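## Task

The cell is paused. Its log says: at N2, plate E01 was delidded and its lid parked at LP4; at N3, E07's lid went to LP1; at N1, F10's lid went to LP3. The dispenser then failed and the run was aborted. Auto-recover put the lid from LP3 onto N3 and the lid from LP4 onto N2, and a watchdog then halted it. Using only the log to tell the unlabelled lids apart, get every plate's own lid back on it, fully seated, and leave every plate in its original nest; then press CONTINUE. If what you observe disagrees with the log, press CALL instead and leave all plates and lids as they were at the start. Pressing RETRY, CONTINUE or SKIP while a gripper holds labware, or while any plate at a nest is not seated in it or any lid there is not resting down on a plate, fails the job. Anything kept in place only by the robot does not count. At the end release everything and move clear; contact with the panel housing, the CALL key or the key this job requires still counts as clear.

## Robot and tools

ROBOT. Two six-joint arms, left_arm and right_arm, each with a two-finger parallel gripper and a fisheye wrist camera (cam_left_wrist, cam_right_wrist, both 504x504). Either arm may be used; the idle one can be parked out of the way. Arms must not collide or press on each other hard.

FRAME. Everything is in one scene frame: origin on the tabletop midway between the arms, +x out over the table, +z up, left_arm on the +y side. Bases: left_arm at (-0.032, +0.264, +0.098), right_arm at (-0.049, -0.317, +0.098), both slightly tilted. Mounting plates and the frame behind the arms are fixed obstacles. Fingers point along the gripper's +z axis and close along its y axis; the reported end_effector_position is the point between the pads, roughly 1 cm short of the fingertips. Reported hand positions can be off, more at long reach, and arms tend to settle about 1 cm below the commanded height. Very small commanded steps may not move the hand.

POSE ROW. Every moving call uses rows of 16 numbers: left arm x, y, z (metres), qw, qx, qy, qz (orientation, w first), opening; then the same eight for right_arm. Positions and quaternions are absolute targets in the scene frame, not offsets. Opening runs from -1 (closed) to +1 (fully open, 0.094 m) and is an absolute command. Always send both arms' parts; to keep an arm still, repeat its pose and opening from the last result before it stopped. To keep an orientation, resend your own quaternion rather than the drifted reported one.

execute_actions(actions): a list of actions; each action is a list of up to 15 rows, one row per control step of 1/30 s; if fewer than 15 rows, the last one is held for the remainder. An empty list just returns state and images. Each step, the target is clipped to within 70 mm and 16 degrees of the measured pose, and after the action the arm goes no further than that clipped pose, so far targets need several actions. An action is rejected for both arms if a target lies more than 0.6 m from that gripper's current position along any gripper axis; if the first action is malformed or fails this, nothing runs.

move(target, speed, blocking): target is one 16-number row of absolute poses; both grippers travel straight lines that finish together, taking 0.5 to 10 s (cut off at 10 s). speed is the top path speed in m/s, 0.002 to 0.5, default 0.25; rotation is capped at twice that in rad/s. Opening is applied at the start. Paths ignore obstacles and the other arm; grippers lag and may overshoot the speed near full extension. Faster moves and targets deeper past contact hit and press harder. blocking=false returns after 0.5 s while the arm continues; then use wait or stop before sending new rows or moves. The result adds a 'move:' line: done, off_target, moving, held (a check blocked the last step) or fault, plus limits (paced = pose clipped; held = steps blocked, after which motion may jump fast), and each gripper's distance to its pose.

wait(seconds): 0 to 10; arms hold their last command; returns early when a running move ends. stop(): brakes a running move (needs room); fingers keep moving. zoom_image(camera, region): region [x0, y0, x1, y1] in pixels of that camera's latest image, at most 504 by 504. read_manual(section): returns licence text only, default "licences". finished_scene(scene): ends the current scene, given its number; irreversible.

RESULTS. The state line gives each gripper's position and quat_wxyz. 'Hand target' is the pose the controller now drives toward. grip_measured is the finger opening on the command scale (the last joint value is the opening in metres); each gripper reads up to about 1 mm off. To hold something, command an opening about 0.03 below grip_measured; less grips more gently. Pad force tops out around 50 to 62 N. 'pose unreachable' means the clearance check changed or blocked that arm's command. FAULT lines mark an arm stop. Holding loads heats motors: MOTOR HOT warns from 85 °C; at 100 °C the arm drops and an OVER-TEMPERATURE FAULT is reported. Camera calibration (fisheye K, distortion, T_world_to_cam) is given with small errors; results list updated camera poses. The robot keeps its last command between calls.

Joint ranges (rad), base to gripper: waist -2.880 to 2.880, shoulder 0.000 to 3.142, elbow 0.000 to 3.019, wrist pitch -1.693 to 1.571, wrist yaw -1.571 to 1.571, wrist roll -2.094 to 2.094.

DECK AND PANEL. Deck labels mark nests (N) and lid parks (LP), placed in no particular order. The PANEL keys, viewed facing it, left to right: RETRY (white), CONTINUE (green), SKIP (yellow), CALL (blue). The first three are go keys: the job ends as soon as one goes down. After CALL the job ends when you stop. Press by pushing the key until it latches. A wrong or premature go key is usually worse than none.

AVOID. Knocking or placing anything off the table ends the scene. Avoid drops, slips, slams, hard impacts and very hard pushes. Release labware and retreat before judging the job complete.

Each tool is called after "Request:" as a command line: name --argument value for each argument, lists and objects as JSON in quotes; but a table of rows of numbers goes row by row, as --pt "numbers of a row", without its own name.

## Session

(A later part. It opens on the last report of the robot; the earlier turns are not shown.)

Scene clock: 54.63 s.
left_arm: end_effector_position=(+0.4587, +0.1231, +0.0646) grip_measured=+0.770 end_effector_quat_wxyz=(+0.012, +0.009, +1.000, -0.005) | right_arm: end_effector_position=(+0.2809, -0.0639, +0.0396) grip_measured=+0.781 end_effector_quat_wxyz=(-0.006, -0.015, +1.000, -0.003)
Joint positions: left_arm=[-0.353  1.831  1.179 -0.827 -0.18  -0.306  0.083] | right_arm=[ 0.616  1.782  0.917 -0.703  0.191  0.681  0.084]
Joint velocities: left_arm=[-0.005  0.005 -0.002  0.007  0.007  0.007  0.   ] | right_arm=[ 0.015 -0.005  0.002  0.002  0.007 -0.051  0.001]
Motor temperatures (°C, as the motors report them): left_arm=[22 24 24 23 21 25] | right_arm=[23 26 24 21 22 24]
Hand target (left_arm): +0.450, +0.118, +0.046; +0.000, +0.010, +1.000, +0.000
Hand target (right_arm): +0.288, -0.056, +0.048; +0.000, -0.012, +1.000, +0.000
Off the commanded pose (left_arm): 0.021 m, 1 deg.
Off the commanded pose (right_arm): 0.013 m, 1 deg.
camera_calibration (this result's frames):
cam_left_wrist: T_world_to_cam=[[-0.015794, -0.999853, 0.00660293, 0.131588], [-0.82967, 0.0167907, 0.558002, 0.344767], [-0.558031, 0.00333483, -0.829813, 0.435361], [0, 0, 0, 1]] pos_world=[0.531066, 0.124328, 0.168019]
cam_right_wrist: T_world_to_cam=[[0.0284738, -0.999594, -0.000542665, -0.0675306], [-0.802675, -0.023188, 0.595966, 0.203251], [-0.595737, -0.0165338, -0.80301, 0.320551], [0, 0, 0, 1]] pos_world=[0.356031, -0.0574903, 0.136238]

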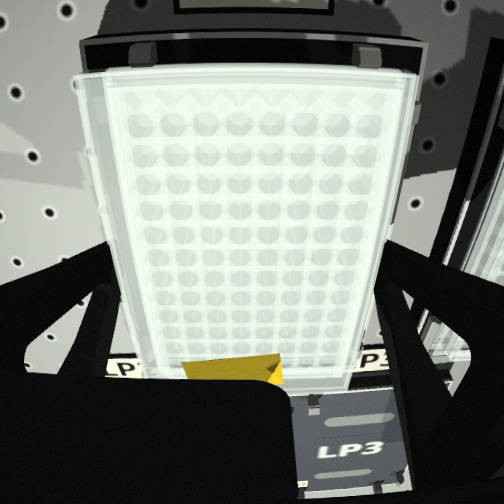

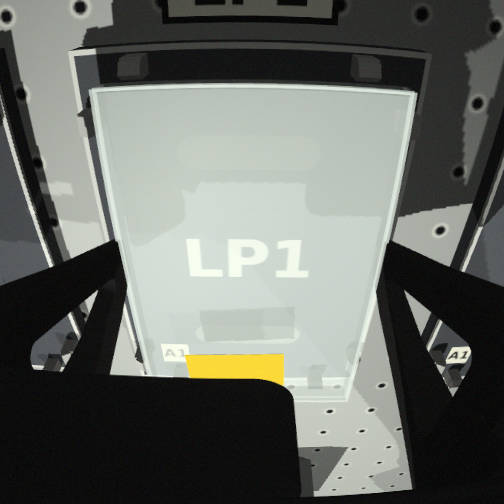

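Request:
execute_actions --actions '[[[0.449,0.114,0.046,0,0.01,1,0,0.73,0.288,-0.056,0.065,0,-0.012,1,0,0.72]],[[0.449,0.114,0.046,0,0.01,1,0,0.73,0.288,-0.056,0.085,0,-0.012,1,0,0.72]]]'

Scene clock: 55.70 s.
left_arm: end_effector_position=(+0.4586, +0.1226, +0.0647) grip_measured=+0.770 end_effector_quat_wxyz=(+0.012, +0.005, +1.000, -0.005) | right_arm: end_effector_position=(+0.2766, -0.0692, +0.0708) grip_measured=+0.781 end_effector_quat_wxyz=(-0.015, -0.016, +1.000, -0.011)
Joint positions: left_arm=[-0.354  1.831  1.179 -0.827 -0.182 -0.315  0.083] | right_arm=[ 0.628  1.715  0.934 -0.815  0.191  0.697  0.084]
Joint velocities: left_arm=[ 0.005 -0.015 -0.002 -0.027 -0.022 -0.037 -0.001] | right_arm=[-0.015 -0.005  0.027  0.002 -0.066 -0.037 -0.001]
Motor temperatures (°C, as the motors report them): left_arm=[22 24 24 23 21 25] | right_arm=[23 26 24 21 22 24]
Hand target (left_arm): +0.449, +0.115, +0.047; +0.000, +0.010, +1.000, +0.000
Hand target (right_arm): +0.288, -0.056, +0.085; -0.000, -0.012, +1.000, +0.000
Off the commanded pose (left_arm): 0.023 m, 2 deg.
Off the commanded pose (right_arm): 0.023 m, 2 deg.
camera_calibration (this result's frames):
cam_left_wrist: T_world_to_cam=[[-0.00810377, -0.999952, 0.00555161, 0.127647], [-0.830118, 0.00982259, 0.557501, 0.345691], [-0.557529, -0.0000906305, -0.830158, 0.435622], [0, 0, 0, 1]] pos_world=[0.530871, 0.124285, 0.168203]
cam_right_wrist: T_world_to_cam=[[0.0288814, -0.999462, 0.0155476, -0.0739925], [-0.790972, -0.013341, 0.611707, 0.177471], [-0.61117, -0.0299646, -0.790932, 0.345407], [0, 0, 0, 1]] pos_world=[0.353614, -0.0612351, 0.165784]

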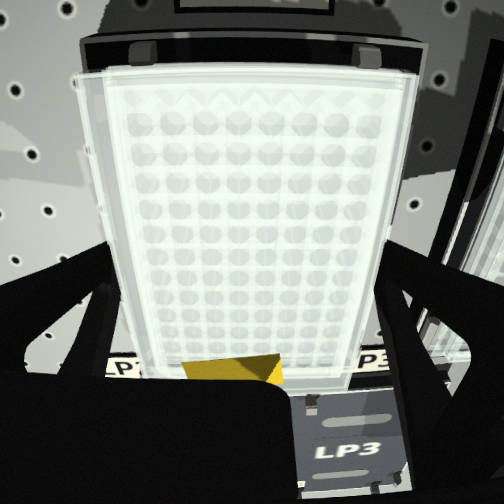

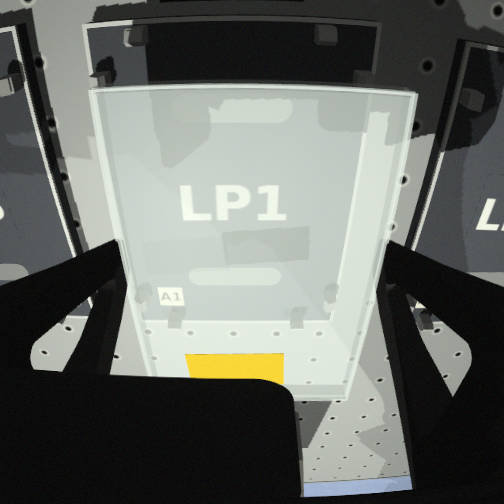

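Request:
execute_actions --actions '[[[0.448,0.111,0.046,0,0.016,1,0,0.73,0.288,-0.056,0.105,0,-0.012,1,0,0.72]],[[0.448,0.111,0.046,0,0.016,1,0,0.73,0.288,-0.056,0.125,0,-0.012,1,0,0.72]]]'

Scene clock: 56.73 s.
left_arm: end_effector_position=(+0.4569, +0.1190, +0.0634) grip_measured=+0.770 end_effector_quat_wxyz=(+0.011, +0.009, +1.000, -0.004) | right_arm: end_effector_position=(+0.2765, -0.0693, +0.1086) grip_measured=+0.781 end_effector_quat_wxyz=(-0.017, -0.016, +1.000, -0.013)
Joint positions: left_arm=[-0.362  1.835  1.179 -0.827 -0.183 -0.315  0.083] | right_arm=[ 0.646  1.646  0.968 -0.926  0.191  0.716  0.084]
Joint velocities: left_arm=[-0.015  0.005 -0.007 -0.007  0.037 -0.051  0.001] | right_arm=[-0.024 -0.024  0.002 -0.017 -0.007 -0.022 -0.   ]
Motor temperatures (°C, as the motors report them): left_arm=[22 24 24 23 21 25] | right_arm=[23 26 24 21 22 24]
Hand target (left_arm): +0.448, +0.111, +0.046; +0.000, +0.016, +1.000, +0.000
Hand target (right_arm): +0.288, -0.056, +0.125; +0.000, -0.012, +1.000, +0.000
Off the commanded pose (left_arm): 0.021 m, 2 deg.
Off the commanded pose (right_arm): 0.024 m, 2 deg.
camera_calibration (this result's frames):
cam_left_wrist: T_world_to_cam=[[-0.0163153, -0.999859, 0.00406487, 0.127836], [-0.828686, 0.0157968, 0.55949, 0.343524], [-0.559475, 0.00575976, -0.828827, 0.433709], [0, 0, 0, 1]] pos_world=[0.529409, 0.119893, 0.166752]
cam_right_wrist: T_world_to_cam=[[0.029697, -0.999381, 0.0188366, -0.0751696], [-0.789509, -0.0118948, 0.613623, 0.15369], [-0.61302, -0.0330944, -0.789374, 0.375309], [0, 0, 0, 1]] pos_world=[0.353644, -0.0608743, 0.203368]

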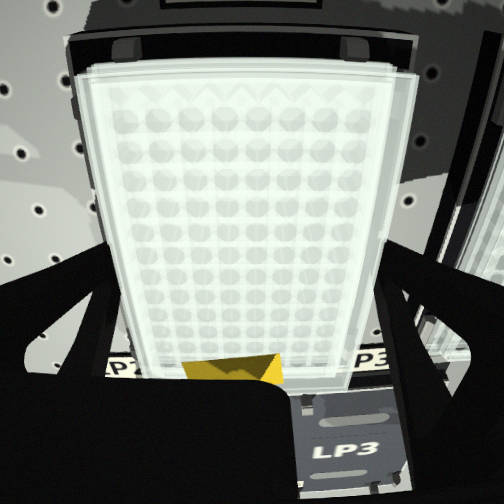

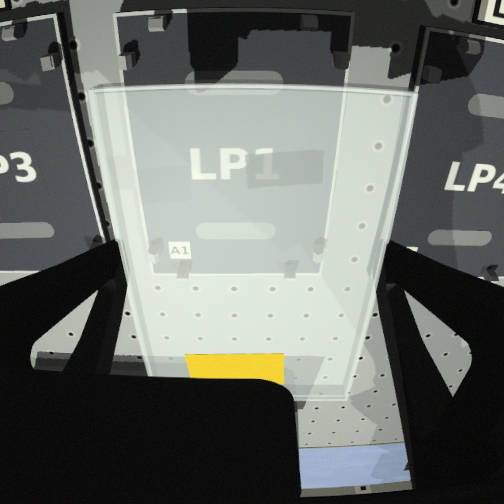

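Request:
execute_actions --actions '[[[0.450,0.118,0.045,0,0.01,1,0.01,0.73,0.288,-0.056,0.125,0,-0.012,1,0,0.72]],[[0.451,0.118,0.040,0,0.01,1,0.01,0.73,0.288,-0.056,0.125,0,-0.012,1,0,0.72]],[[0.452,0.118,0.035,0,0.01,1,0.01,0.73,0.288,-0.056,0.125,0,-0.012,1,0,0.72]]]'

Scene clock: 58.33 s.
left_arm: end_effector_position=(+0.4572, +0.1212, +0.0592) grip_measured=+0.770 end_effector_quat_wxyz=(+0.011, +0.010, +1.000, +0.005) | right_arm: end_effector_position=(+0.2765, -0.0693, +0.1086) grip_measured=+0.781 end_effector_quat_wxyz=(-0.017, -0.016, +1.000, -0.013)
Joint positions: left_arm=[-0.362  1.844  1.179 -0.823 -0.2   -0.316  0.083] | right_arm=[ 0.646  1.646  0.968 -0.926  0.191  0.716  0.084]
Joint velocities: left_arm=[-0.015 -0.005  0.002 -0.007  0.037  0.037  0.   ] | right_arm=[-0.015 -0.005  0.007 -0.007  0.037 -0.022 -0.002]
Motor temperatures (°C, as the motors report them): left_arm=[22 24 24 23 21 25] | right_arm=[23 26 24 21 22 24]
Hand target (left_arm): +0.451, +0.118, +0.036; -0.000, +0.010, +1.000, +0.010
Hand target (right_arm): +0.288, -0.056, +0.125; +0.000, -0.012, +1.000, +0.000
Off the commanded pose (left_arm): 0.025 m, 1 deg.
Off the commanded pose (right_arm): 0.024 m, 2 deg.
camera_calibration (this result's frames):
cam_left_wrist: T_world_to_cam=[[-0.0164687, -0.999764, -0.0141331, 0.131239], [-0.829332, 0.00576287, 0.558727, 0.347682], [-0.558514, 0.0209225, -0.829231, 0.428075], [0, 0, 0, 1]] pos_world=[0.529591, 0.120248, 0.162569]
cam_right_wrist: T_world_to_cam=[[0.0293159, -0.999392, 0.0188493, -0.0750664], [-0.78952, -0.0115863, 0.613616, 0.153716], [-0.613024, -0.0328706, -0.78938, 0.375327], [0, 0, 0, 1]] pos_world=[0.353647, -0.0609026, 0.203368]

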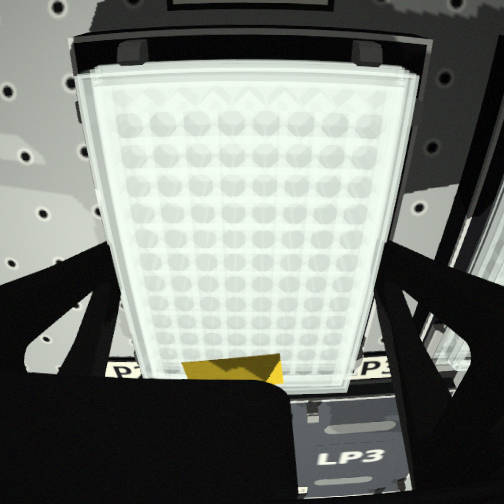

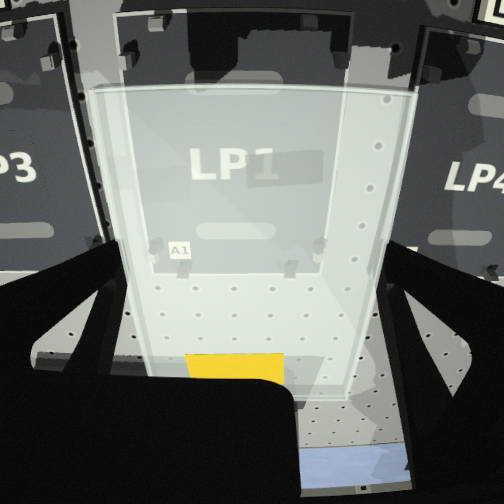

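Request:
execute_actions --actions '[[[0.452,0.118,0.028,-0.004,0.01,1,0.006,0.73,0.288,-0.056,0.125,0,-0.012,1,0,0.72]],[[0.452,0.118,0.028,-0.004,0.01,1,0.006,0.73,0.288,-0.056,0.125,0,-0.012,1,0,0.72]],[[0.452,0.118,0.035,-0.004,0.01,1,0.006,1,0.288,-0.056,0.125,0,-0.012,1,0,0.72]]]'

Request:
move --target '[0.465,0.115,0.12,0,0.01,1,0,1,0.288,-0.056,0.125,0,-0.012,1,0,0.72]' --speed 0.08

Request:
move --target '[0.33,0.24,0.13,0.58,0.3,0.72,-0.24,1,0.455,-0.008,0.12,0,0.02,1,0,0.72]'

Request:
move --target '[0.33,0.24,0.13,0.58,0.3,0.72,-0.24,1,0.452,-0.009,0.045,0,0.02,1,0,0.72]' --speed 0.07

Request:
zoom_image --camera "cam_left_wrist" --region '[60,40,420,300]'

Scene clock: 60.03 s.
left_arm: end_effector_position=(+0.4544, +0.1196, +0.0506) grip_measured=+0.999 end_effector_quat_wxyz=(+0.004, +0.011, +1.000, +0.005) | right_arm: end_effector_position=(+0.2765, -0.0693, +0.1086) grip_measured=+0.781 end_effector_quat_wxyz=(-0.017, -0.016, +1.000, -0.013)
Joint positions: left_arm=[-0.362  1.863  1.179 -0.818 -0.195 -0.316  0.094] | right_arm=[ 0.646  1.646  0.968 -0.926  0.191  0.716  0.084]
Joint velocities: left_arm=[-0.005 -0.015 -0.007  0.002 -0.007 -0.007  0.001] | right_arm=[-0.024 -0.005  0.017  0.007  0.007 -0.051  0.   ]
Motor temperatures (°C, as the motors report them): left_arm=[22 24 24 23 21 25] | right_arm=[23 26 25 21 22 24]
Hand target (left_arm): +0.452, +0.118, +0.035; -0.004, +0.010, +1.000, +0.006
Hand target (right_arm): +0.288, -0.056, +0.125; +0.000, -0.012, +1.000, +0.000
Off the commanded pose (left_arm): 0.016 m, 1 deg.
Off the commanded pose (right_arm): 0.024 m, 2 deg.
camera_calibration (this result's frames):
cam_left_wrist: T_world_to_cam=[[-0.0193117, -0.999718, -0.0137918, 0.130705], [-0.820996, 0.00798363, 0.570878, 0.345565], [-0.570607, 0.0223476, -0.820919, 0.42436], [0, 0, 0, 1]] pos_world=[0.528375, 0.118425, 0.152892]
cam_right_wrist: T_world_to_cam=[[0.0293159, -0.999392, 0.0188493, -0.0750664], [-0.78952, -0.0115863, 0.613616, 0.153716], [-0.613024, -0.0328706, -0.78938, 0.375327], [0, 0, 0, 1]] pos_world=[0.353647, -0.0609026, 0.203368]

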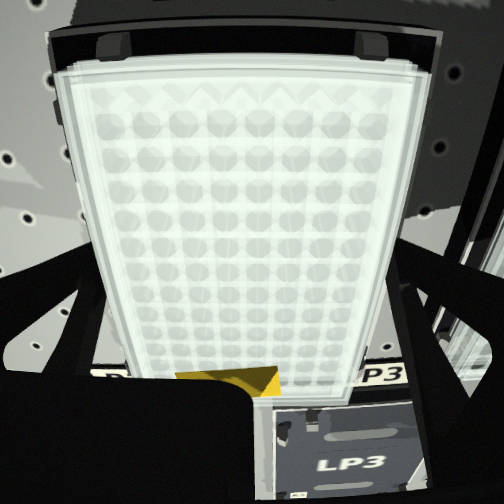

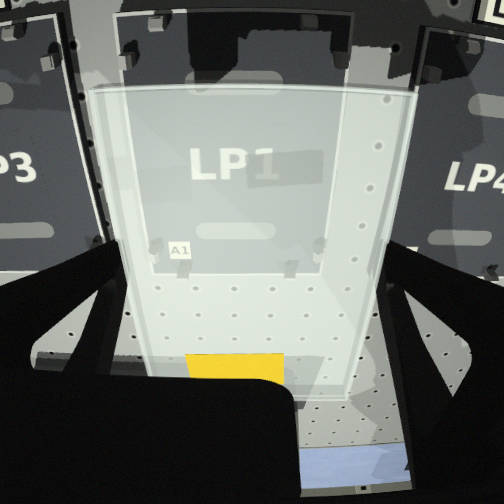

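Scene clock: 61.30 s.
left_arm: end_effector_position=(+0.4461, +0.1255, +0.0969) grip_measured=+0.999 end_effector_quat_wxyz=(-0.022, +0.013, +1.000, +0.009) | right_arm: end_effector_position=(+0.2765, -0.0693, +0.1086) grip_measured=+0.781 end_effector_quat_wxyz=(-0.017, -0.016, +1.000, -0.013)
Joint positions: left_arm=[-0.37   1.792  1.22  -0.986 -0.187 -0.331  0.094] | right_arm=[ 0.646  1.646  0.968 -0.926  0.191  0.717  0.084]
Joint velocities: left_arm=[ 0.005 -0.005 -0.012 -0.002  0.022 -0.081 -0.001] | right_arm=[-0.005 -0.005  0.002  0.012 -0.007  0.051 -0.001]
Motor temperatures (°C, as the motors report them): left_arm=[22 24 24 23 21 25] | right_arm=[23 26 25 21 22 24]
Hand target (left_arm): +0.463, +0.116, +0.121; -0.000, +0.010, +1.000, -0.001
Hand target (right_arm): +0.288, -0.056, +0.125; +0.000, -0.012, +1.000, +0.000
Off the commanded pose (left_arm): 0.032 m, 3 deg.
Off the commanded pose (right_arm): 0.024 m, 2 deg.
move: off_target (left_arm, right_arm)
camera_calibration (this result's frames):
cam_left_wrist: T_world_to_cam=[[-0.0235694, -0.999466, -0.0226193, 0.139827], [-0.789948, 0.00475198, 0.613155, 0.29468], [-0.61272, 0.0323198, -0.789639, 0.471989], [0, 0, 0, 1]] pos_world=[0.525275, 0.123097, 0.195179]
cam_right_wrist: T_world_to_cam=[[0.0289348, -0.999403, 0.0188621, -0.0749631], [-0.78953, -0.0112777, 0.613608, 0.153741], [-0.613029, -0.0326468, -0.789385, 0.375344], [0, 0, 0, 1]] pos_world=[0.353649, -0.0609308, 0.203369]

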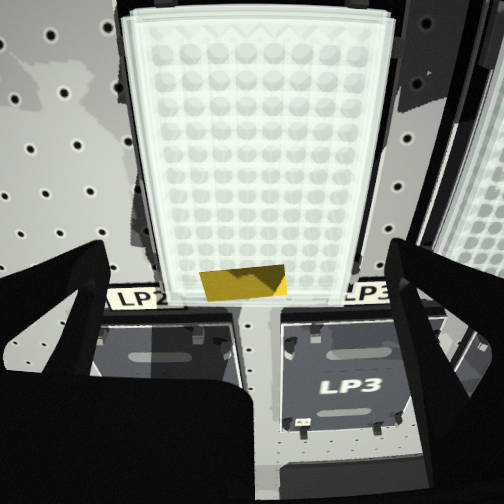

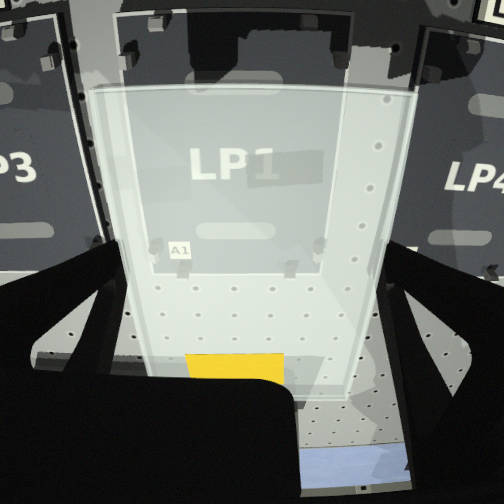

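Scene clock: 64.97 s.
left_arm: end_effector_position=(+0.3359, +0.2415, +0.1311) grip_measured=+0.999 end_effector_quat_wxyz=(+0.574, +0.300, +0.720, -0.248) | right_arm: end_effector_position=(+0.4387, -0.0088, +0.1235) grip_measured=+0.781 end_effector_quat_wxyz=(-0.000, +0.019, +1.000, +0.001)
Joint positions: left_arm=[0.32  1.517 0.265 0.76  1.042 0.619 0.094] | right_arm=[ 0.54   1.944  1.494 -1.091  0.191  0.669  0.084]
Joint velocities: left_arm=[-0.015 -0.015 -0.022  0.007  0.007  0.007  0.   ] | right_arm=[-0.005 -0.015 -0.007 -0.012  0.022  0.007  0.001]
Motor temperatures (°C, as the motors report them): left_arm=[22 24 24 23 21 25] | right_arm=[23 26 25 21 22 24]
Hand target (left_arm): +0.332, +0.243, +0.126; +0.574, +0.300, +0.721, -0.245
Hand target (right_arm): +0.454, -0.008, +0.119; -0.000, +0.020, +1.000, +0.001
Off the commanded pose (left_arm): 0.006 m, 1 deg.
Off the commanded pose (right_arm): 0.017 m, 0 deg.
move: off_target (right_arm)
camera_calibration (this result's frames):
cam_left_wrist: T_world_to_cam=[[-0.714376, -0.699618, 0.014237, 0.408702], [-0.525951, 0.523404, -0.670391, 0.140441], [0.461566, -0.486399, -0.741872, 0.185902], [0, 0, 0, 1]] pos_world=[0.280026, 0.302851, 0.226247]
cam_right_wrist: T_world_to_cam=[[-0.0401547, -0.999169, -0.00698803, 0.0139536], [-0.808819, 0.0283969, 0.587371, 0.285354], [-0.586685, 0.0292377, -0.809288, 0.480026], [0, 0, 0, 1]] pos_world=[0.512984, -0.00819603, 0.220968]

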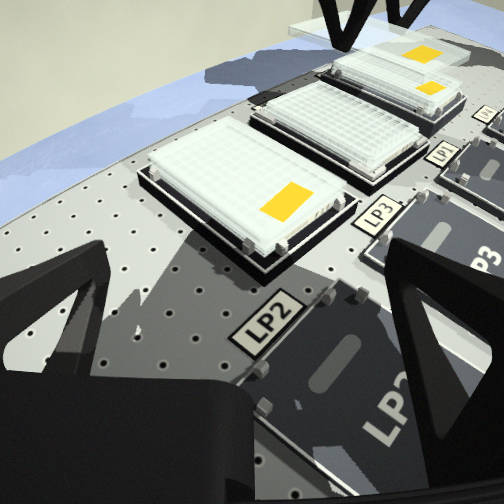

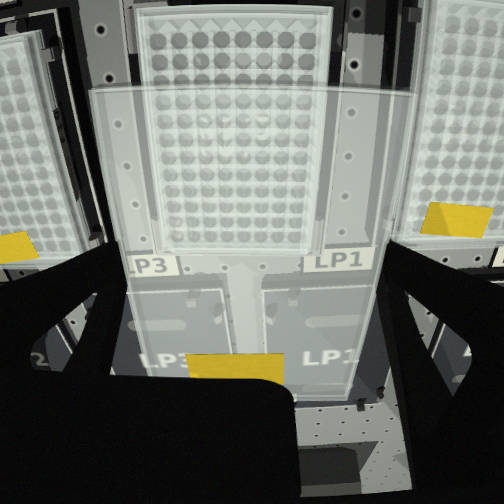

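Scene clock: 66.47 s.
left_arm: end_effector_position=(+0.3329, +0.2412, +0.1324) grip_measured=+0.999 end_effector_quat_wxyz=(+0.580, +0.303, +0.718, -0.239) | right_arm: end_effector_position=(+0.4509, -0.0025, +0.0637) grip_measured=+0.781 end_effector_quat_wxyz=(+0.009, +0.021, +1.000, +0.007)
Joint positions: left_arm=[0.32  1.517 0.249 0.797 1.035 0.619 0.094] | right_arm=[ 0.517  2.039  1.477 -0.95   0.191  0.646  0.084]
Joint velocities: left_arm=[-0.005 -0.005 -0.002  0.012 -0.037  0.022 -0.001] | right_arm=[-0.005 -0.015  0.012  0.002  0.037 -0.007 -0.   ]
Motor temperatures (°C, as the motors report them): left_arm=[22 24 24 23 21 25] | right_arm=[23 26 25 21 22 24]
Hand target (left_arm): +0.330, +0.240, +0.130; +0.579, +0.300, +0.719, -0.240
Hand target (right_arm): +0.451, -0.009, +0.045; -0.000, +0.020, +1.000, +0.000
Off the commanded pose (left_arm): 0.004 m, 0 deg.
Off the commanded pose (right_arm): 0.020 m, 1 deg.
move: off_target (right_arm)
camera_calibration (this result's frames):
cam_left_wrist: T_world_to_cam=[[-0.709266, -0.704911, -0.00655544, 0.408683], [-0.51737, 0.526837, -0.674367, 0.13677], [0.478822, -0.474914, -0.738367, 0.1791], [0, 0, 0, 1]] pos_world=[0.274868, 0.301087, 0.227154]
cam_right_wrist: T_world_to_cam=[[-0.0443843, -0.998808, -0.0203316, 0.023098], [-0.819886, 0.0247901, 0.57199, 0.336175], [-0.570804, 0.0420569, -0.820009, 0.432096], [0, 0, 0, 1]] pos_world=[0.523292, -0.00343597, 0.162503]

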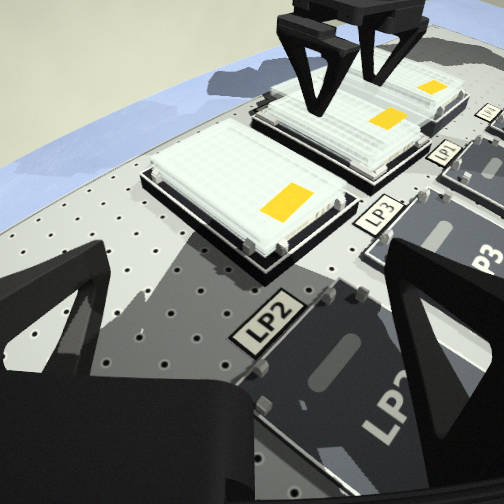

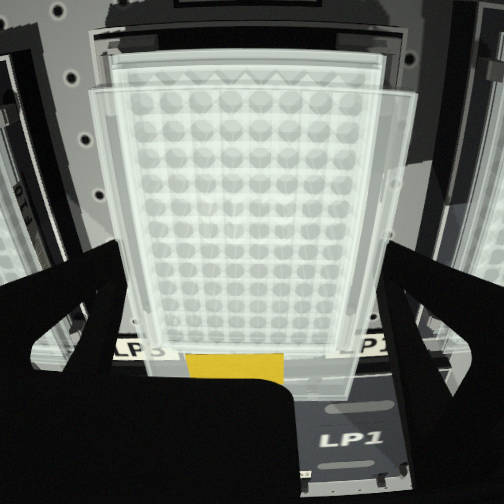

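Region (60, 40, 420, 300) of cam_left_wrist's 504x504 image, scaled by 1.400, with more detail than that image has.

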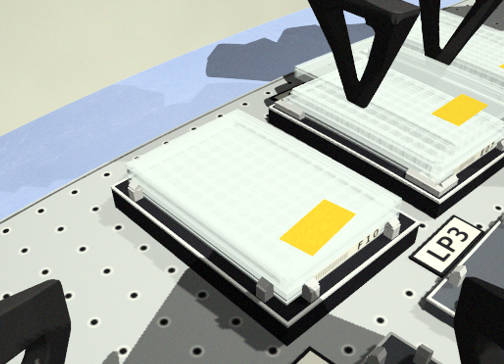

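Request:
move --target '[0.33,0.24,0.13,0.58,0.3,0.72,-0.24,1,0.462,-0.006,0.12,0,0.014,1,0,0.72]' --speed 0.1

Request:
move --target '[0.33,0.24,0.13,0.58,0.3,0.72,-0.24,1,0.458,-0.0075,0.040,0,0.014,1,0,0.72]' --speed 0.07

Scene clock: 67.60 s.
left_arm: end_effector_position=(+0.3330, +0.2412, +0.1324) grip_measured=+0.999 end_effector_quat_wxyz=(+0.580, +0.303, +0.718, -0.239) | right_arm: end_effector_position=(+0.4477, -0.0134, +0.1007) grip_measured=+0.781 end_effector_quat_wxyz=(-0.017, +0.015, +1.000, -0.012)
Joint positions: left_arm=[0.32  1.517 0.249 0.797 1.035 0.619 0.094] | right_arm=[ 0.517  2.004  1.531 -1.106  0.191  0.646  0.084]
Joint velocities: left_arm=[-0.005 -0.015  0.012  0.002  0.022  0.066 -0.001] | right_arm=[-0.015 -0.015 -0.002 -0.002  0.007  0.066 -0.   ]
Motor temperatures (°C, as the motors report them): left_arm=[22 24 24 23 21 25] | right_arm=[23 26 25 21 22 24]
Hand target (left_arm): +0.330, +0.240, +0.130; +0.579, +0.300, +0.719, -0.240
Hand target (right_arm): +0.462, -0.006, +0.120; +0.000, +0.014, +1.000, +0.000
Off the commanded pose (left_arm): 0.004 m, 0 deg.
Off the commanded pose (right_arm): 0.025 m, 2 deg.
move: off_target (right_arm)
camera_calibration (this result's frames):
cam_left_wrist: T_world_to_cam=[[-0.709051, -0.705126, -0.00662279, 0.408726], [-0.517602, 0.526816, -0.674205, 0.136801], [0.478889, -0.474618, -0.738514, 0.179004], [0, 0, 0, 1]] pos_world=[0.274893, 0.301093, 0.227136]
cam_right_wrist: T_world_to_cam=[[-0.0318734, -0.999317, 0.0187061, 0.00325058], [-0.788745, 0.0366436, 0.613627, 0.294722], [-0.613893, 0.00480398, -0.789374, 0.476823], [0, 0, 0, 1]] pos_world=[0.525282, -0.00984195, 0.195482]

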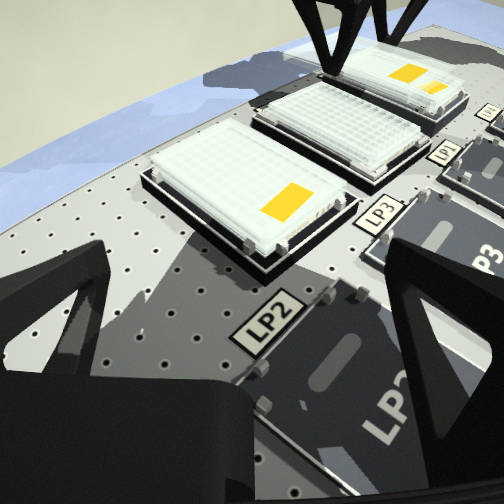

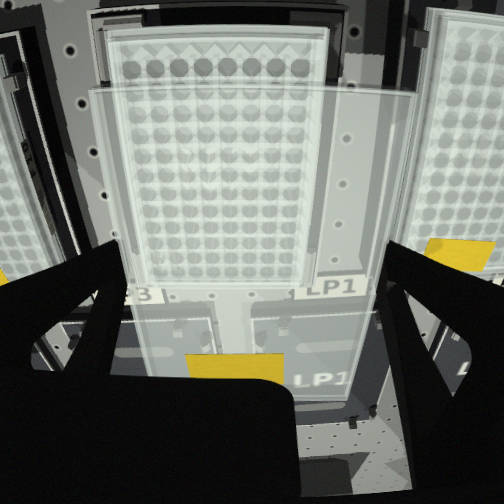

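Scene clock: 68.87 s.
left_arm: end_effector_position=(+0.3330, +0.2412, +0.1324) grip_measured=+0.999 end_effector_quat_wxyz=(+0.580, +0.303, +0.718, -0.239) | right_arm: end_effector_position=(+0.4565, -0.0003, +0.0580) grip_measured=+0.781 end_effector_quat_wxyz=(+0.009, +0.015, +1.000, +0.007)
Joint positions: left_arm=[0.32  1.517 0.249 0.797 1.035 0.619 0.094] | right_arm=[ 0.513  2.06   1.497 -0.95   0.191  0.629  0.084]
Joint velocities: left_arm=[-0.005 -0.005  0.002  0.002 -0.022 -0.066  0.   ] | right_arm=[-0.005 -0.015 -0.002 -0.002 -0.022  0.022 -0.   ]
Motor temperatures (°C, as the motors report them): left_arm=[22 24 23 23 21 25] | right_arm=[23 26 25 21 22 24]
Hand target (left_arm): +0.330, +0.240, +0.130; +0.579, +0.300, +0.719, -0.240
Hand target (right_arm): +0.457, -0.008, +0.040; -0.000, +0.014, +1.000, +0.000
Off the commanded pose (left_arm): 0.004 m, 0 deg.
Off the commanded pose (right_arm): 0.019 m, 1 deg.
move: off_target (right_arm)
camera_calibration (this result's frames):
cam_left_wrist: T_world_to_cam=[[-0.709051, -0.705126, -0.00662279, 0.408726], [-0.517602, 0.526816, -0.674205, 0.136801], [0.478889, -0.474618, -0.738514, 0.179004], [0, 0, 0, 1]] pos_world=[0.274893, 0.301093, 0.227136]
cam_right_wrist: T_world_to_cam=[[-0.031673, -0.999314, -0.0192096, 0.019543], [-0.819762, 0.014977, 0.572508, 0.343912], [-0.571827, 0.0338804, -0.819674, 0.431064], [0, 0, 0, 1]] pos_world=[0.529039, -0.000225795, 0.156815]

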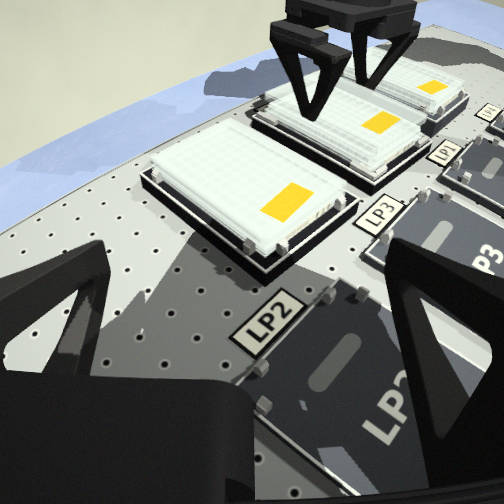

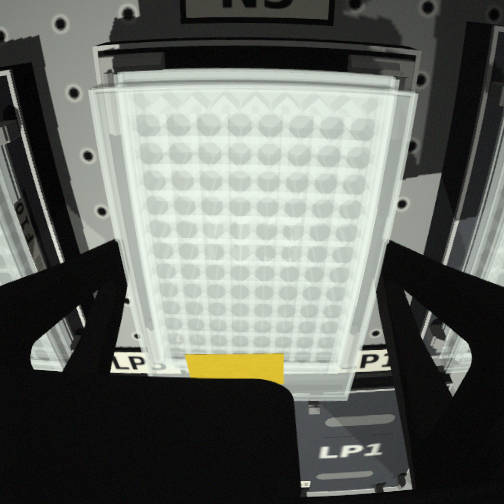

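Request:
move --target '[0.33,0.24,0.13,0.58,0.3,0.72,-0.24,1,0.457,-0.010,0.026,0,0.024,1,-0.003,0.72]' --speed 0.05

Scene clock: 70.03 s.
left_arm: end_effector_position=(+0.3330, +0.2412, +0.1324) grip_measured=+0.999 end_effector_quat_wxyz=(+0.580, +0.303, +0.718, -0.239) | right_arm: end_effector_position=(+0.4571, -0.0016, +0.0478) grip_measured=+0.781 end_effector_quat_wxyz=(+0.010, +0.018, +1.000, +0.007)
Joint positions: left_arm=[0.32  1.517 0.249 0.797 1.035 0.619 0.094] | right_arm=[ 0.507  2.073  1.488 -0.925  0.191  0.629  0.084]
Joint velocities: left_arm=[-0.015 -0.005  0.007  0.002  0.037 -0.037  0.001] | right_arm=[ 0.015 -0.015 -0.007  0.007 -0.037  0.007  0.001]
Motor temperatures (°C, as the motors report them): left_arm=[22 24 23 23 21 25] | right_arm=[23 26 25 21 22 24]
Hand target (left_arm): +0.330, +0.240, +0.130; +0.579, +0.300, +0.719, -0.240
Hand target (right_arm): +0.456, -0.010, +0.026; -0.000, +0.024, +1.000, -0.003
Off the commanded pose (left_arm): 0.004 m, 0 deg.
Off the commanded pose (right_arm): 0.023 m, 2 deg.
move: off_target (right_arm)
camera_calibration (this result's frames):
cam_left_wrist: T_world_to_cam=[[-0.709051, -0.705126, -0.00662279, 0.408726], [-0.517602, 0.526816, -0.674205, 0.136801], [0.478889, -0.474618, -0.738514, 0.179004], [0, 0, 0, 1]] pos_world=[0.274893, 0.301093, 0.227136]
cam_right_wrist: T_world_to_cam=[[-0.0375914, -0.999086, -0.020371, 0.0208918], [-0.821131, 0.0192652, 0.570415, 0.350979], [-0.569501, 0.0381699, -0.821104, 0.422035], [0, 0, 0, 1]] pos_world=[0.529335, -0.00199804, 0.146756]

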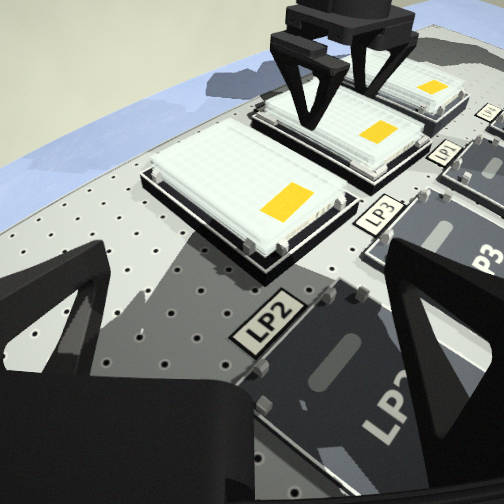

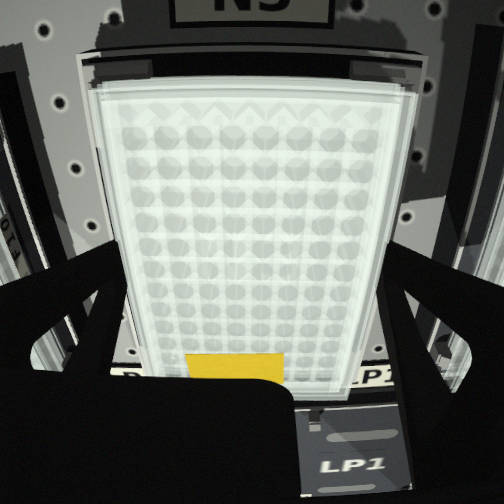

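Seat, release, then press on N3's top.

Request:
execute_actions --actions '[[[0.33,0.24,0.13,0.58,0.3,0.72,-0.24,1,0.457,-0.010,0.017,-0.004,0.024,1,-0.003,0.72]],[[0.33,0.24,0.13,0.58,0.3,0.72,-0.24,1,0.457,-0.010,0.017,-0.004,0.024,1,-0.003,0.72]],[[0.33,0.24,0.13,0.58,0.3,0.72,-0.24,1,0.459,-0.006,0.028,0,0.024,1,0,1]]]'

Request:
move --target '[0.33,0.24,0.13,0.58,0.3,0.72,-0.24,1,0.47,0.013,0.11,0,0.02,1,0,1]' --speed 0.08

Request:
move --target '[0.33,0.24,0.13,0.58,0.3,0.72,-0.24,1,0.448,-0.009,0.02,0,0.02,1,0,0]' --speed 0.05

Request:
move --target '[0.33,0.24,0.13,0.58,0.3,0.72,-0.24,1,0.45,-0.009,0.13,0,0.02,1,0,0]' --speed 0.12

Request:
move --target '[0.33,0.24,0.13,0.58,0.3,0.72,-0.24,1,0.13,-0.06,0.27,0.15,0,0.99,0,-1]'

Request:
zoom_image --camera "cam_left_wrist" --region '[220,30,500,270]'

Scene clock: 71.73 s.
left_arm: end_effector_position=(+0.3330, +0.2413, +0.1323) grip_measured=+0.999 end_effector_quat_wxyz=(+0.580, +0.303, +0.718, -0.239) | right_arm: end_effector_position=(+0.4570, -0.0015, +0.0465) grip_measured=+1.000 end_effector_quat_wxyz=(+0.010, +0.018, +1.000, +0.007)
Joint positions: left_arm=[0.32  1.517 0.249 0.797 1.034 0.619 0.094] | right_arm=[ 0.507  2.075  1.488 -0.924  0.191  0.629  0.094]
Joint velocities: left_arm=[ 0.005 -0.005 -0.012  0.007 -0.037  0.037 -0.001] | right_arm=[-0.005 -0.005  0.012 -0.012  0.022 -0.081  0.   ]
Motor temperatures (°C, as the motors report them): left_arm=[22 24 23 23 21 25] | right_arm=[23 26 25 21 22 24]
Hand target (left_arm): +0.330, +0.240, +0.130; +0.579, +0.300, +0.719, -0.240
Hand target (right_arm): +0.458, -0.006, +0.028; -0.000, +0.024, +1.000, +0.000
Off the commanded pose (left_arm): 0.004 m, 0 deg.
Off the commanded pose (right_arm): 0.019 m, 2 deg.
camera_calibration (this result's frames):
cam_left_wrist: T_world_to_cam=[[-0.708837, -0.705341, -0.0066902, 0.408769], [-0.517835, 0.526795, -0.674043, 0.136831], [0.478955, -0.474322, -0.738662, 0.178908], [0, 0, 0, 1]] pos_world=[0.274917, 0.3011, 0.227117]
cam_right_wrist: T_world_to_cam=[[-0.0378243, -0.999074, -0.0204874, 0.021075], [-0.8205, 0.0193479, 0.571319, 0.351297], [-0.570394, 0.0384196, -0.820472, 0.421263], [0, 0, 0, 1]] pos_world=[0.529322, -0.00192615, 0.145364]

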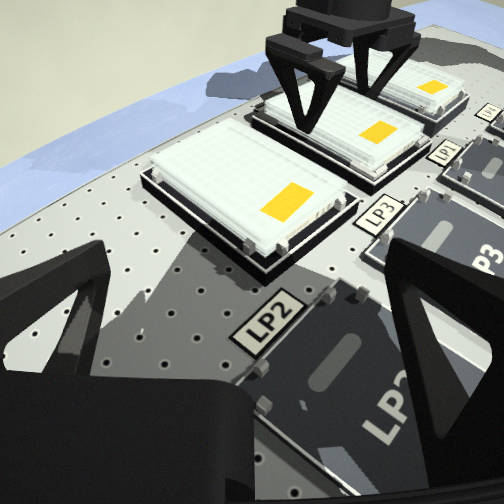

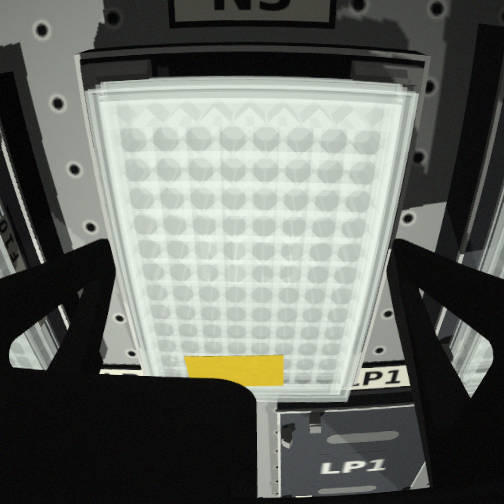

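Scene clock: 72.97 s.
left_arm: end_effector_position=(+0.3330, +0.2413, +0.1323) grip_measured=+0.999 end_effector_quat_wxyz=(+0.580, +0.303, +0.718, -0.239) | right_arm: end_effector_position=(+0.4569, +0.0002, +0.0857) grip_measured=+1.000 end_effector_quat_wxyz=(-0.021, +0.015, +1.000, -0.014)
Joint positions: left_arm=[0.32  1.517 0.249 0.797 1.034 0.619 0.094] | right_arm=[ 0.521  2.064  1.588 -1.112  0.19   0.652  0.094]
Joint velocities: left_arm=[ 0.015  0.005 -0.002 -0.007 -0.081 -0.051  0.001] | right_arm=[-0.015 -0.015 -0.017 -0.007 -0.007  0.022  0.   ]
Motor temperatures (°C, as the motors report them): left_arm=[22 24 23 23 21 25] | right_arm=[23 26 25 21 22 24]
Hand target (left_arm): +0.330, +0.240, +0.130; +0.579, +0.300, +0.719, -0.240
Hand target (right_arm): +0.469, +0.013, +0.110; -0.000, +0.020, +1.000, +0.000
Off the commanded pose (left_arm): 0.004 m, 0 deg.
Off the commanded pose (right_arm): 0.030 m, 3 deg.
move: off_target (right_arm)
camera_calibration (this result's frames):
cam_left_wrist: T_world_to_cam=[[-0.708837, -0.705341, -0.0066902, 0.408769], [-0.517835, 0.526795, -0.674043, 0.136831], [0.478955, -0.474322, -0.738662, 0.178908], [0, 0, 0, 1]] pos_world=[0.274917, 0.3011, 0.227117]
cam_right_wrist: T_world_to_cam=[[-0.0311913, -0.999256, 0.0226688, 0.0167999], [-0.783964, 0.0385273, 0.619609, 0.30794], [-0.620022, 0.00155489, -0.784583, 0.472992], [0, 0, 0, 1]] pos_world=[0.535203, 0.00418785, 0.179918]

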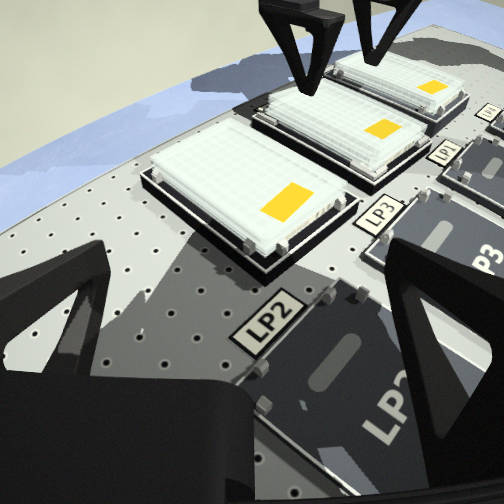

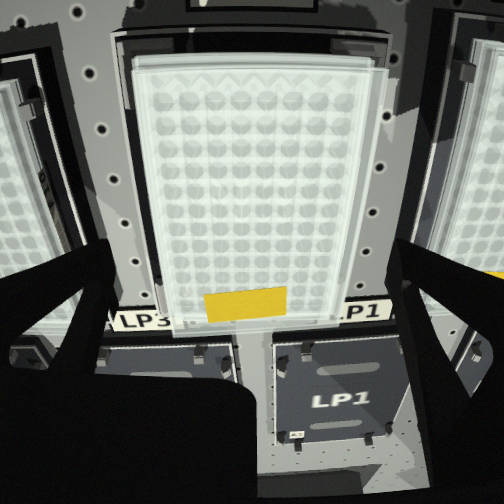

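Scene clock: 74.53 s.
left_arm: end_effector_position=(+0.3330, +0.2413, +0.1323) grip_measured=+0.999 end_effector_quat_wxyz=(+0.580, +0.303, +0.718, -0.239) | right_arm: end_effector_position=(+0.4505, +0.0029, +0.0531) grip_measured=+0.002 end_effector_quat_wxyz=(+0.013, +0.021, +1.000, +0.010)
Joint positions: left_arm=[0.32  1.517 0.249 0.797 1.034 0.619 0.094] | right_arm=[ 0.521  2.057  1.472 -0.919  0.191  0.648  0.047]
Joint velocities: left_arm=[ 0.005 -0.015 -0.007  0.007 -0.007 -0.022 -0.001] | right_arm=[-0.015 -0.005 -0.002 -0.022 -0.007  0.022 -0.001]
Motor temperatures (°C, as the motors report them): left_arm=[22 24 23 23 21 25] | right_arm=[23 26 25 21 22 24]
Hand target (left_arm): +0.330, +0.240, +0.130; +0.579, +0.300, +0.719, -0.240
Hand target (right_arm): +0.446, -0.010, +0.021; -0.000, +0.020, +1.000, -0.000
Off the commanded pose (left_arm): 0.004 m, 0 deg.
Off the commanded pose (right_arm): 0.035 m, 2 deg.
move: off_target (right_arm)
camera_calibration (this result's frames):
cam_left_wrist: T_world_to_cam=[[-0.708837, -0.705341, -0.0066902, 0.408769], [-0.517835, 0.526795, -0.674043, 0.136831], [0.478955, -0.474322, -0.738662, 0.178908], [0, 0, 0, 1]] pos_world=[0.274917, 0.3011, 0.227117]
cam_right_wrist: T_world_to_cam=[[-0.0432805, -0.998711, -0.0265086, 0.028087], [-0.824111, 0.0206894, 0.56605, 0.344004], [-0.564772, 0.046345, -0.823945, 0.420437], [0, 0, 0, 1]] pos_world=[0.522164, 0.00144844, 0.152438]

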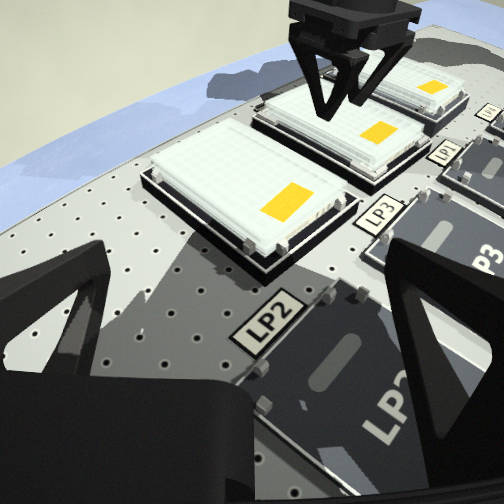

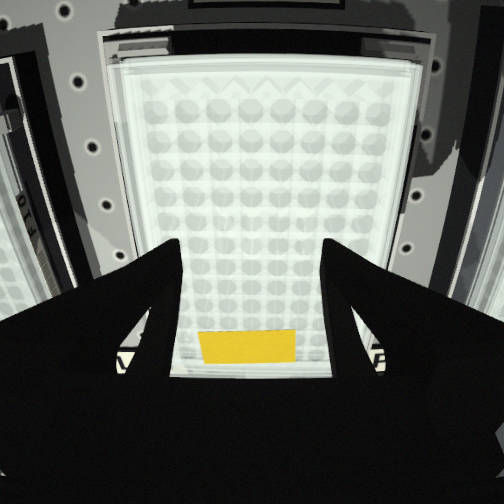

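Scene clock: 75.60 s.
left_arm: end_effector_position=(+0.3330, +0.2413, +0.1323) grip_measured=+0.999 end_effector_quat_wxyz=(+0.580, +0.303, +0.718, -0.239) | right_arm: end_effector_position=(+0.4389, -0.0192, +0.1120) grip_measured=+0.002 end_effector_quat_wxyz=(-0.016, +0.014, +1.000, -0.011)
Joint positions: left_arm=[0.32  1.517 0.249 0.797 1.034 0.619 0.094] | right_arm=[ 0.521  1.964  1.498 -1.11   0.191  0.648  0.047]
Joint velocities: left_arm=[-0.015  0.005 -0.002 -0.017  0.007 -0.051 -0.   ] | right_arm=[-0.005 -0.005 -0.002  0.012 -0.037 -0.007  0.   ]
Motor temperatures (°C, as the motors report them): left_arm=[22 24 23 23 21 25] | right_arm=[23 26 25 21 22 24]
Hand target (left_arm): +0.330, +0.240, +0.130; +0.579, +0.300, +0.719, -0.240
Hand target (right_arm): +0.450, -0.009, +0.130; +0.000, +0.020, +1.000, +0.000
Off the commanded pose (left_arm): 0.004 m, 0 deg.
Off the commanded pose (right_arm): 0.023 m, 2 deg.
move: off_target (right_arm)
camera_calibration (this result's frames):
cam_left_wrist: T_world_to_cam=[[-0.708837, -0.705341, -0.0066902, 0.408769], [-0.517835, 0.526795, -0.674043, 0.136831], [0.478955, -0.474322, -0.738662, 0.178908], [0, 0, 0, 1]] pos_world=[0.274917, 0.3011, 0.227117]
cam_right_wrist: T_world_to_cam=[[-0.0305348, -0.999397, 0.0165402, -0.00333221], [-0.79017, 0.0342697, 0.611929, 0.281824], [-0.612127, 0.00561558, -0.790739, 0.47979], [0, 0, 0, 1]] pos_world=[0.51628, -0.0156826, 0.206987]

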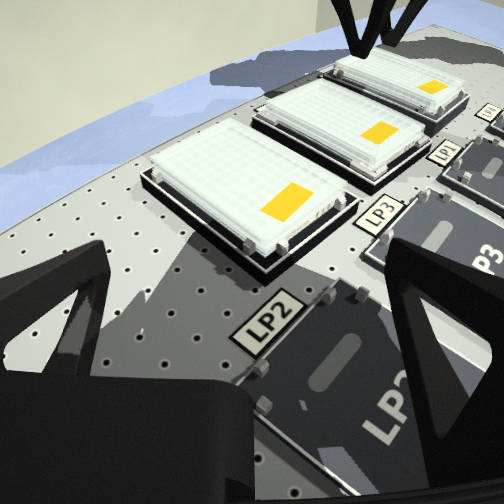

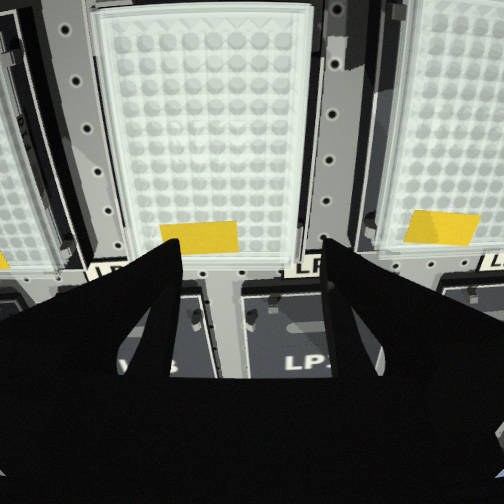

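Scene clock: 77.63 s.
left_arm: end_effector_position=(+0.3330, +0.2413, +0.1323) grip_measured=+0.999 end_effector_quat_wxyz=(+0.580, +0.303, +0.718, -0.239) | right_arm: end_effector_position=(+0.1317, -0.0566, +0.2732) grip_measured=-0.981 end_effector_quat_wxyz=(+0.155, -0.007, +0.988, +0.001)
Joint positions: left_arm=[0.32  1.517 0.249 0.797 1.034 0.619 0.094] | right_arm=[ 1.213  1.217  0.894 -1.255  0.467  1.273  0.001]
Joint velocities: left_arm=[-0.005 -0.005  0.017  0.007  0.022  0.007 -0.001] | right_arm=[ 0.005 -0.015 -0.017 -0.007  0.007  0.022 -0.   ]
Motor temperatures (°C, as the motors report them): left_arm=[22 24 23 23 21 25] | right_arm=[23 26 25 21 23 24]
Hand target (left_arm): +0.330, +0.240, +0.130; +0.579, +0.300, +0.719, -0.240
Hand target (right_arm): +0.132, -0.060, +0.273; +0.155, +0.000, +0.988, -0.002
Off the commanded pose (left_arm): 0.004 m, 0 deg.
Off the commanded pose (right_arm): 0.005 m, 1 deg.
move: done
camera_calibration (this result's frames):
cam_left_wrist: T_world_to_cam=[[-0.708837, -0.705341, -0.0066902, 0.408769], [-0.517835, 0.526795, -0.674043, 0.136831], [0.478955, -0.474322, -0.738662, 0.178908], [0, 0, 0, 1]] pos_world=[0.274917, 0.3011, 0.227117]
cam_right_wrist: T_world_to_cam=[[0.0138219, -0.999882, -0.00675179, -0.0522453], [-0.950314, -0.0152362, 0.310919, 0.0422016], [-0.310985, 0.00211882, -0.950413, 0.423096], [0, 0, 0, 1]] pos_world=[0.172403, -0.0524925, 0.388642]

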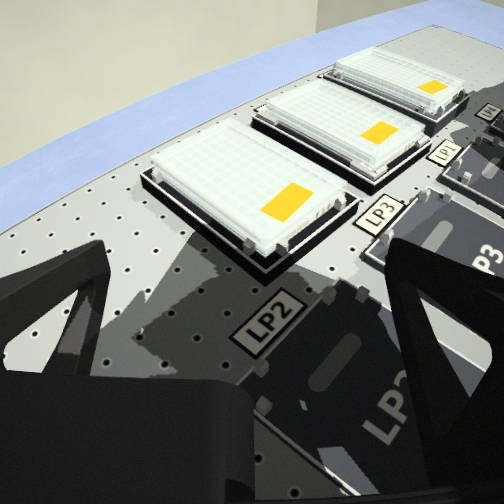

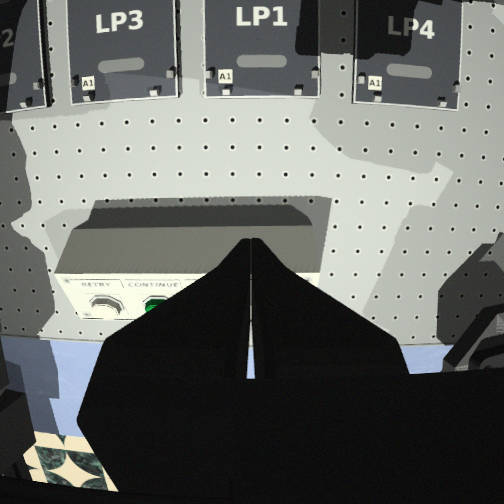

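Region (220, 30, 500, 270) of cam_left_wrist's 504x504 image, scaled by 1.800, with more detail than that image has; it fills the top 432 rows of this view, and the rest is white.

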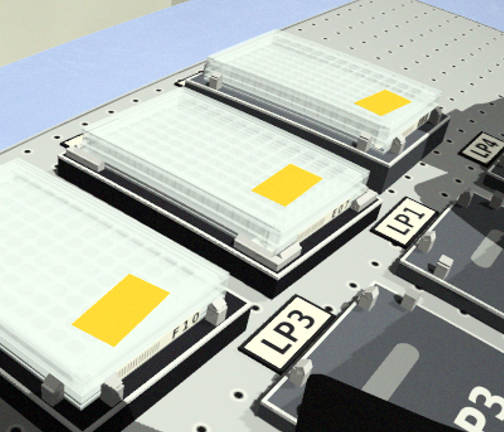

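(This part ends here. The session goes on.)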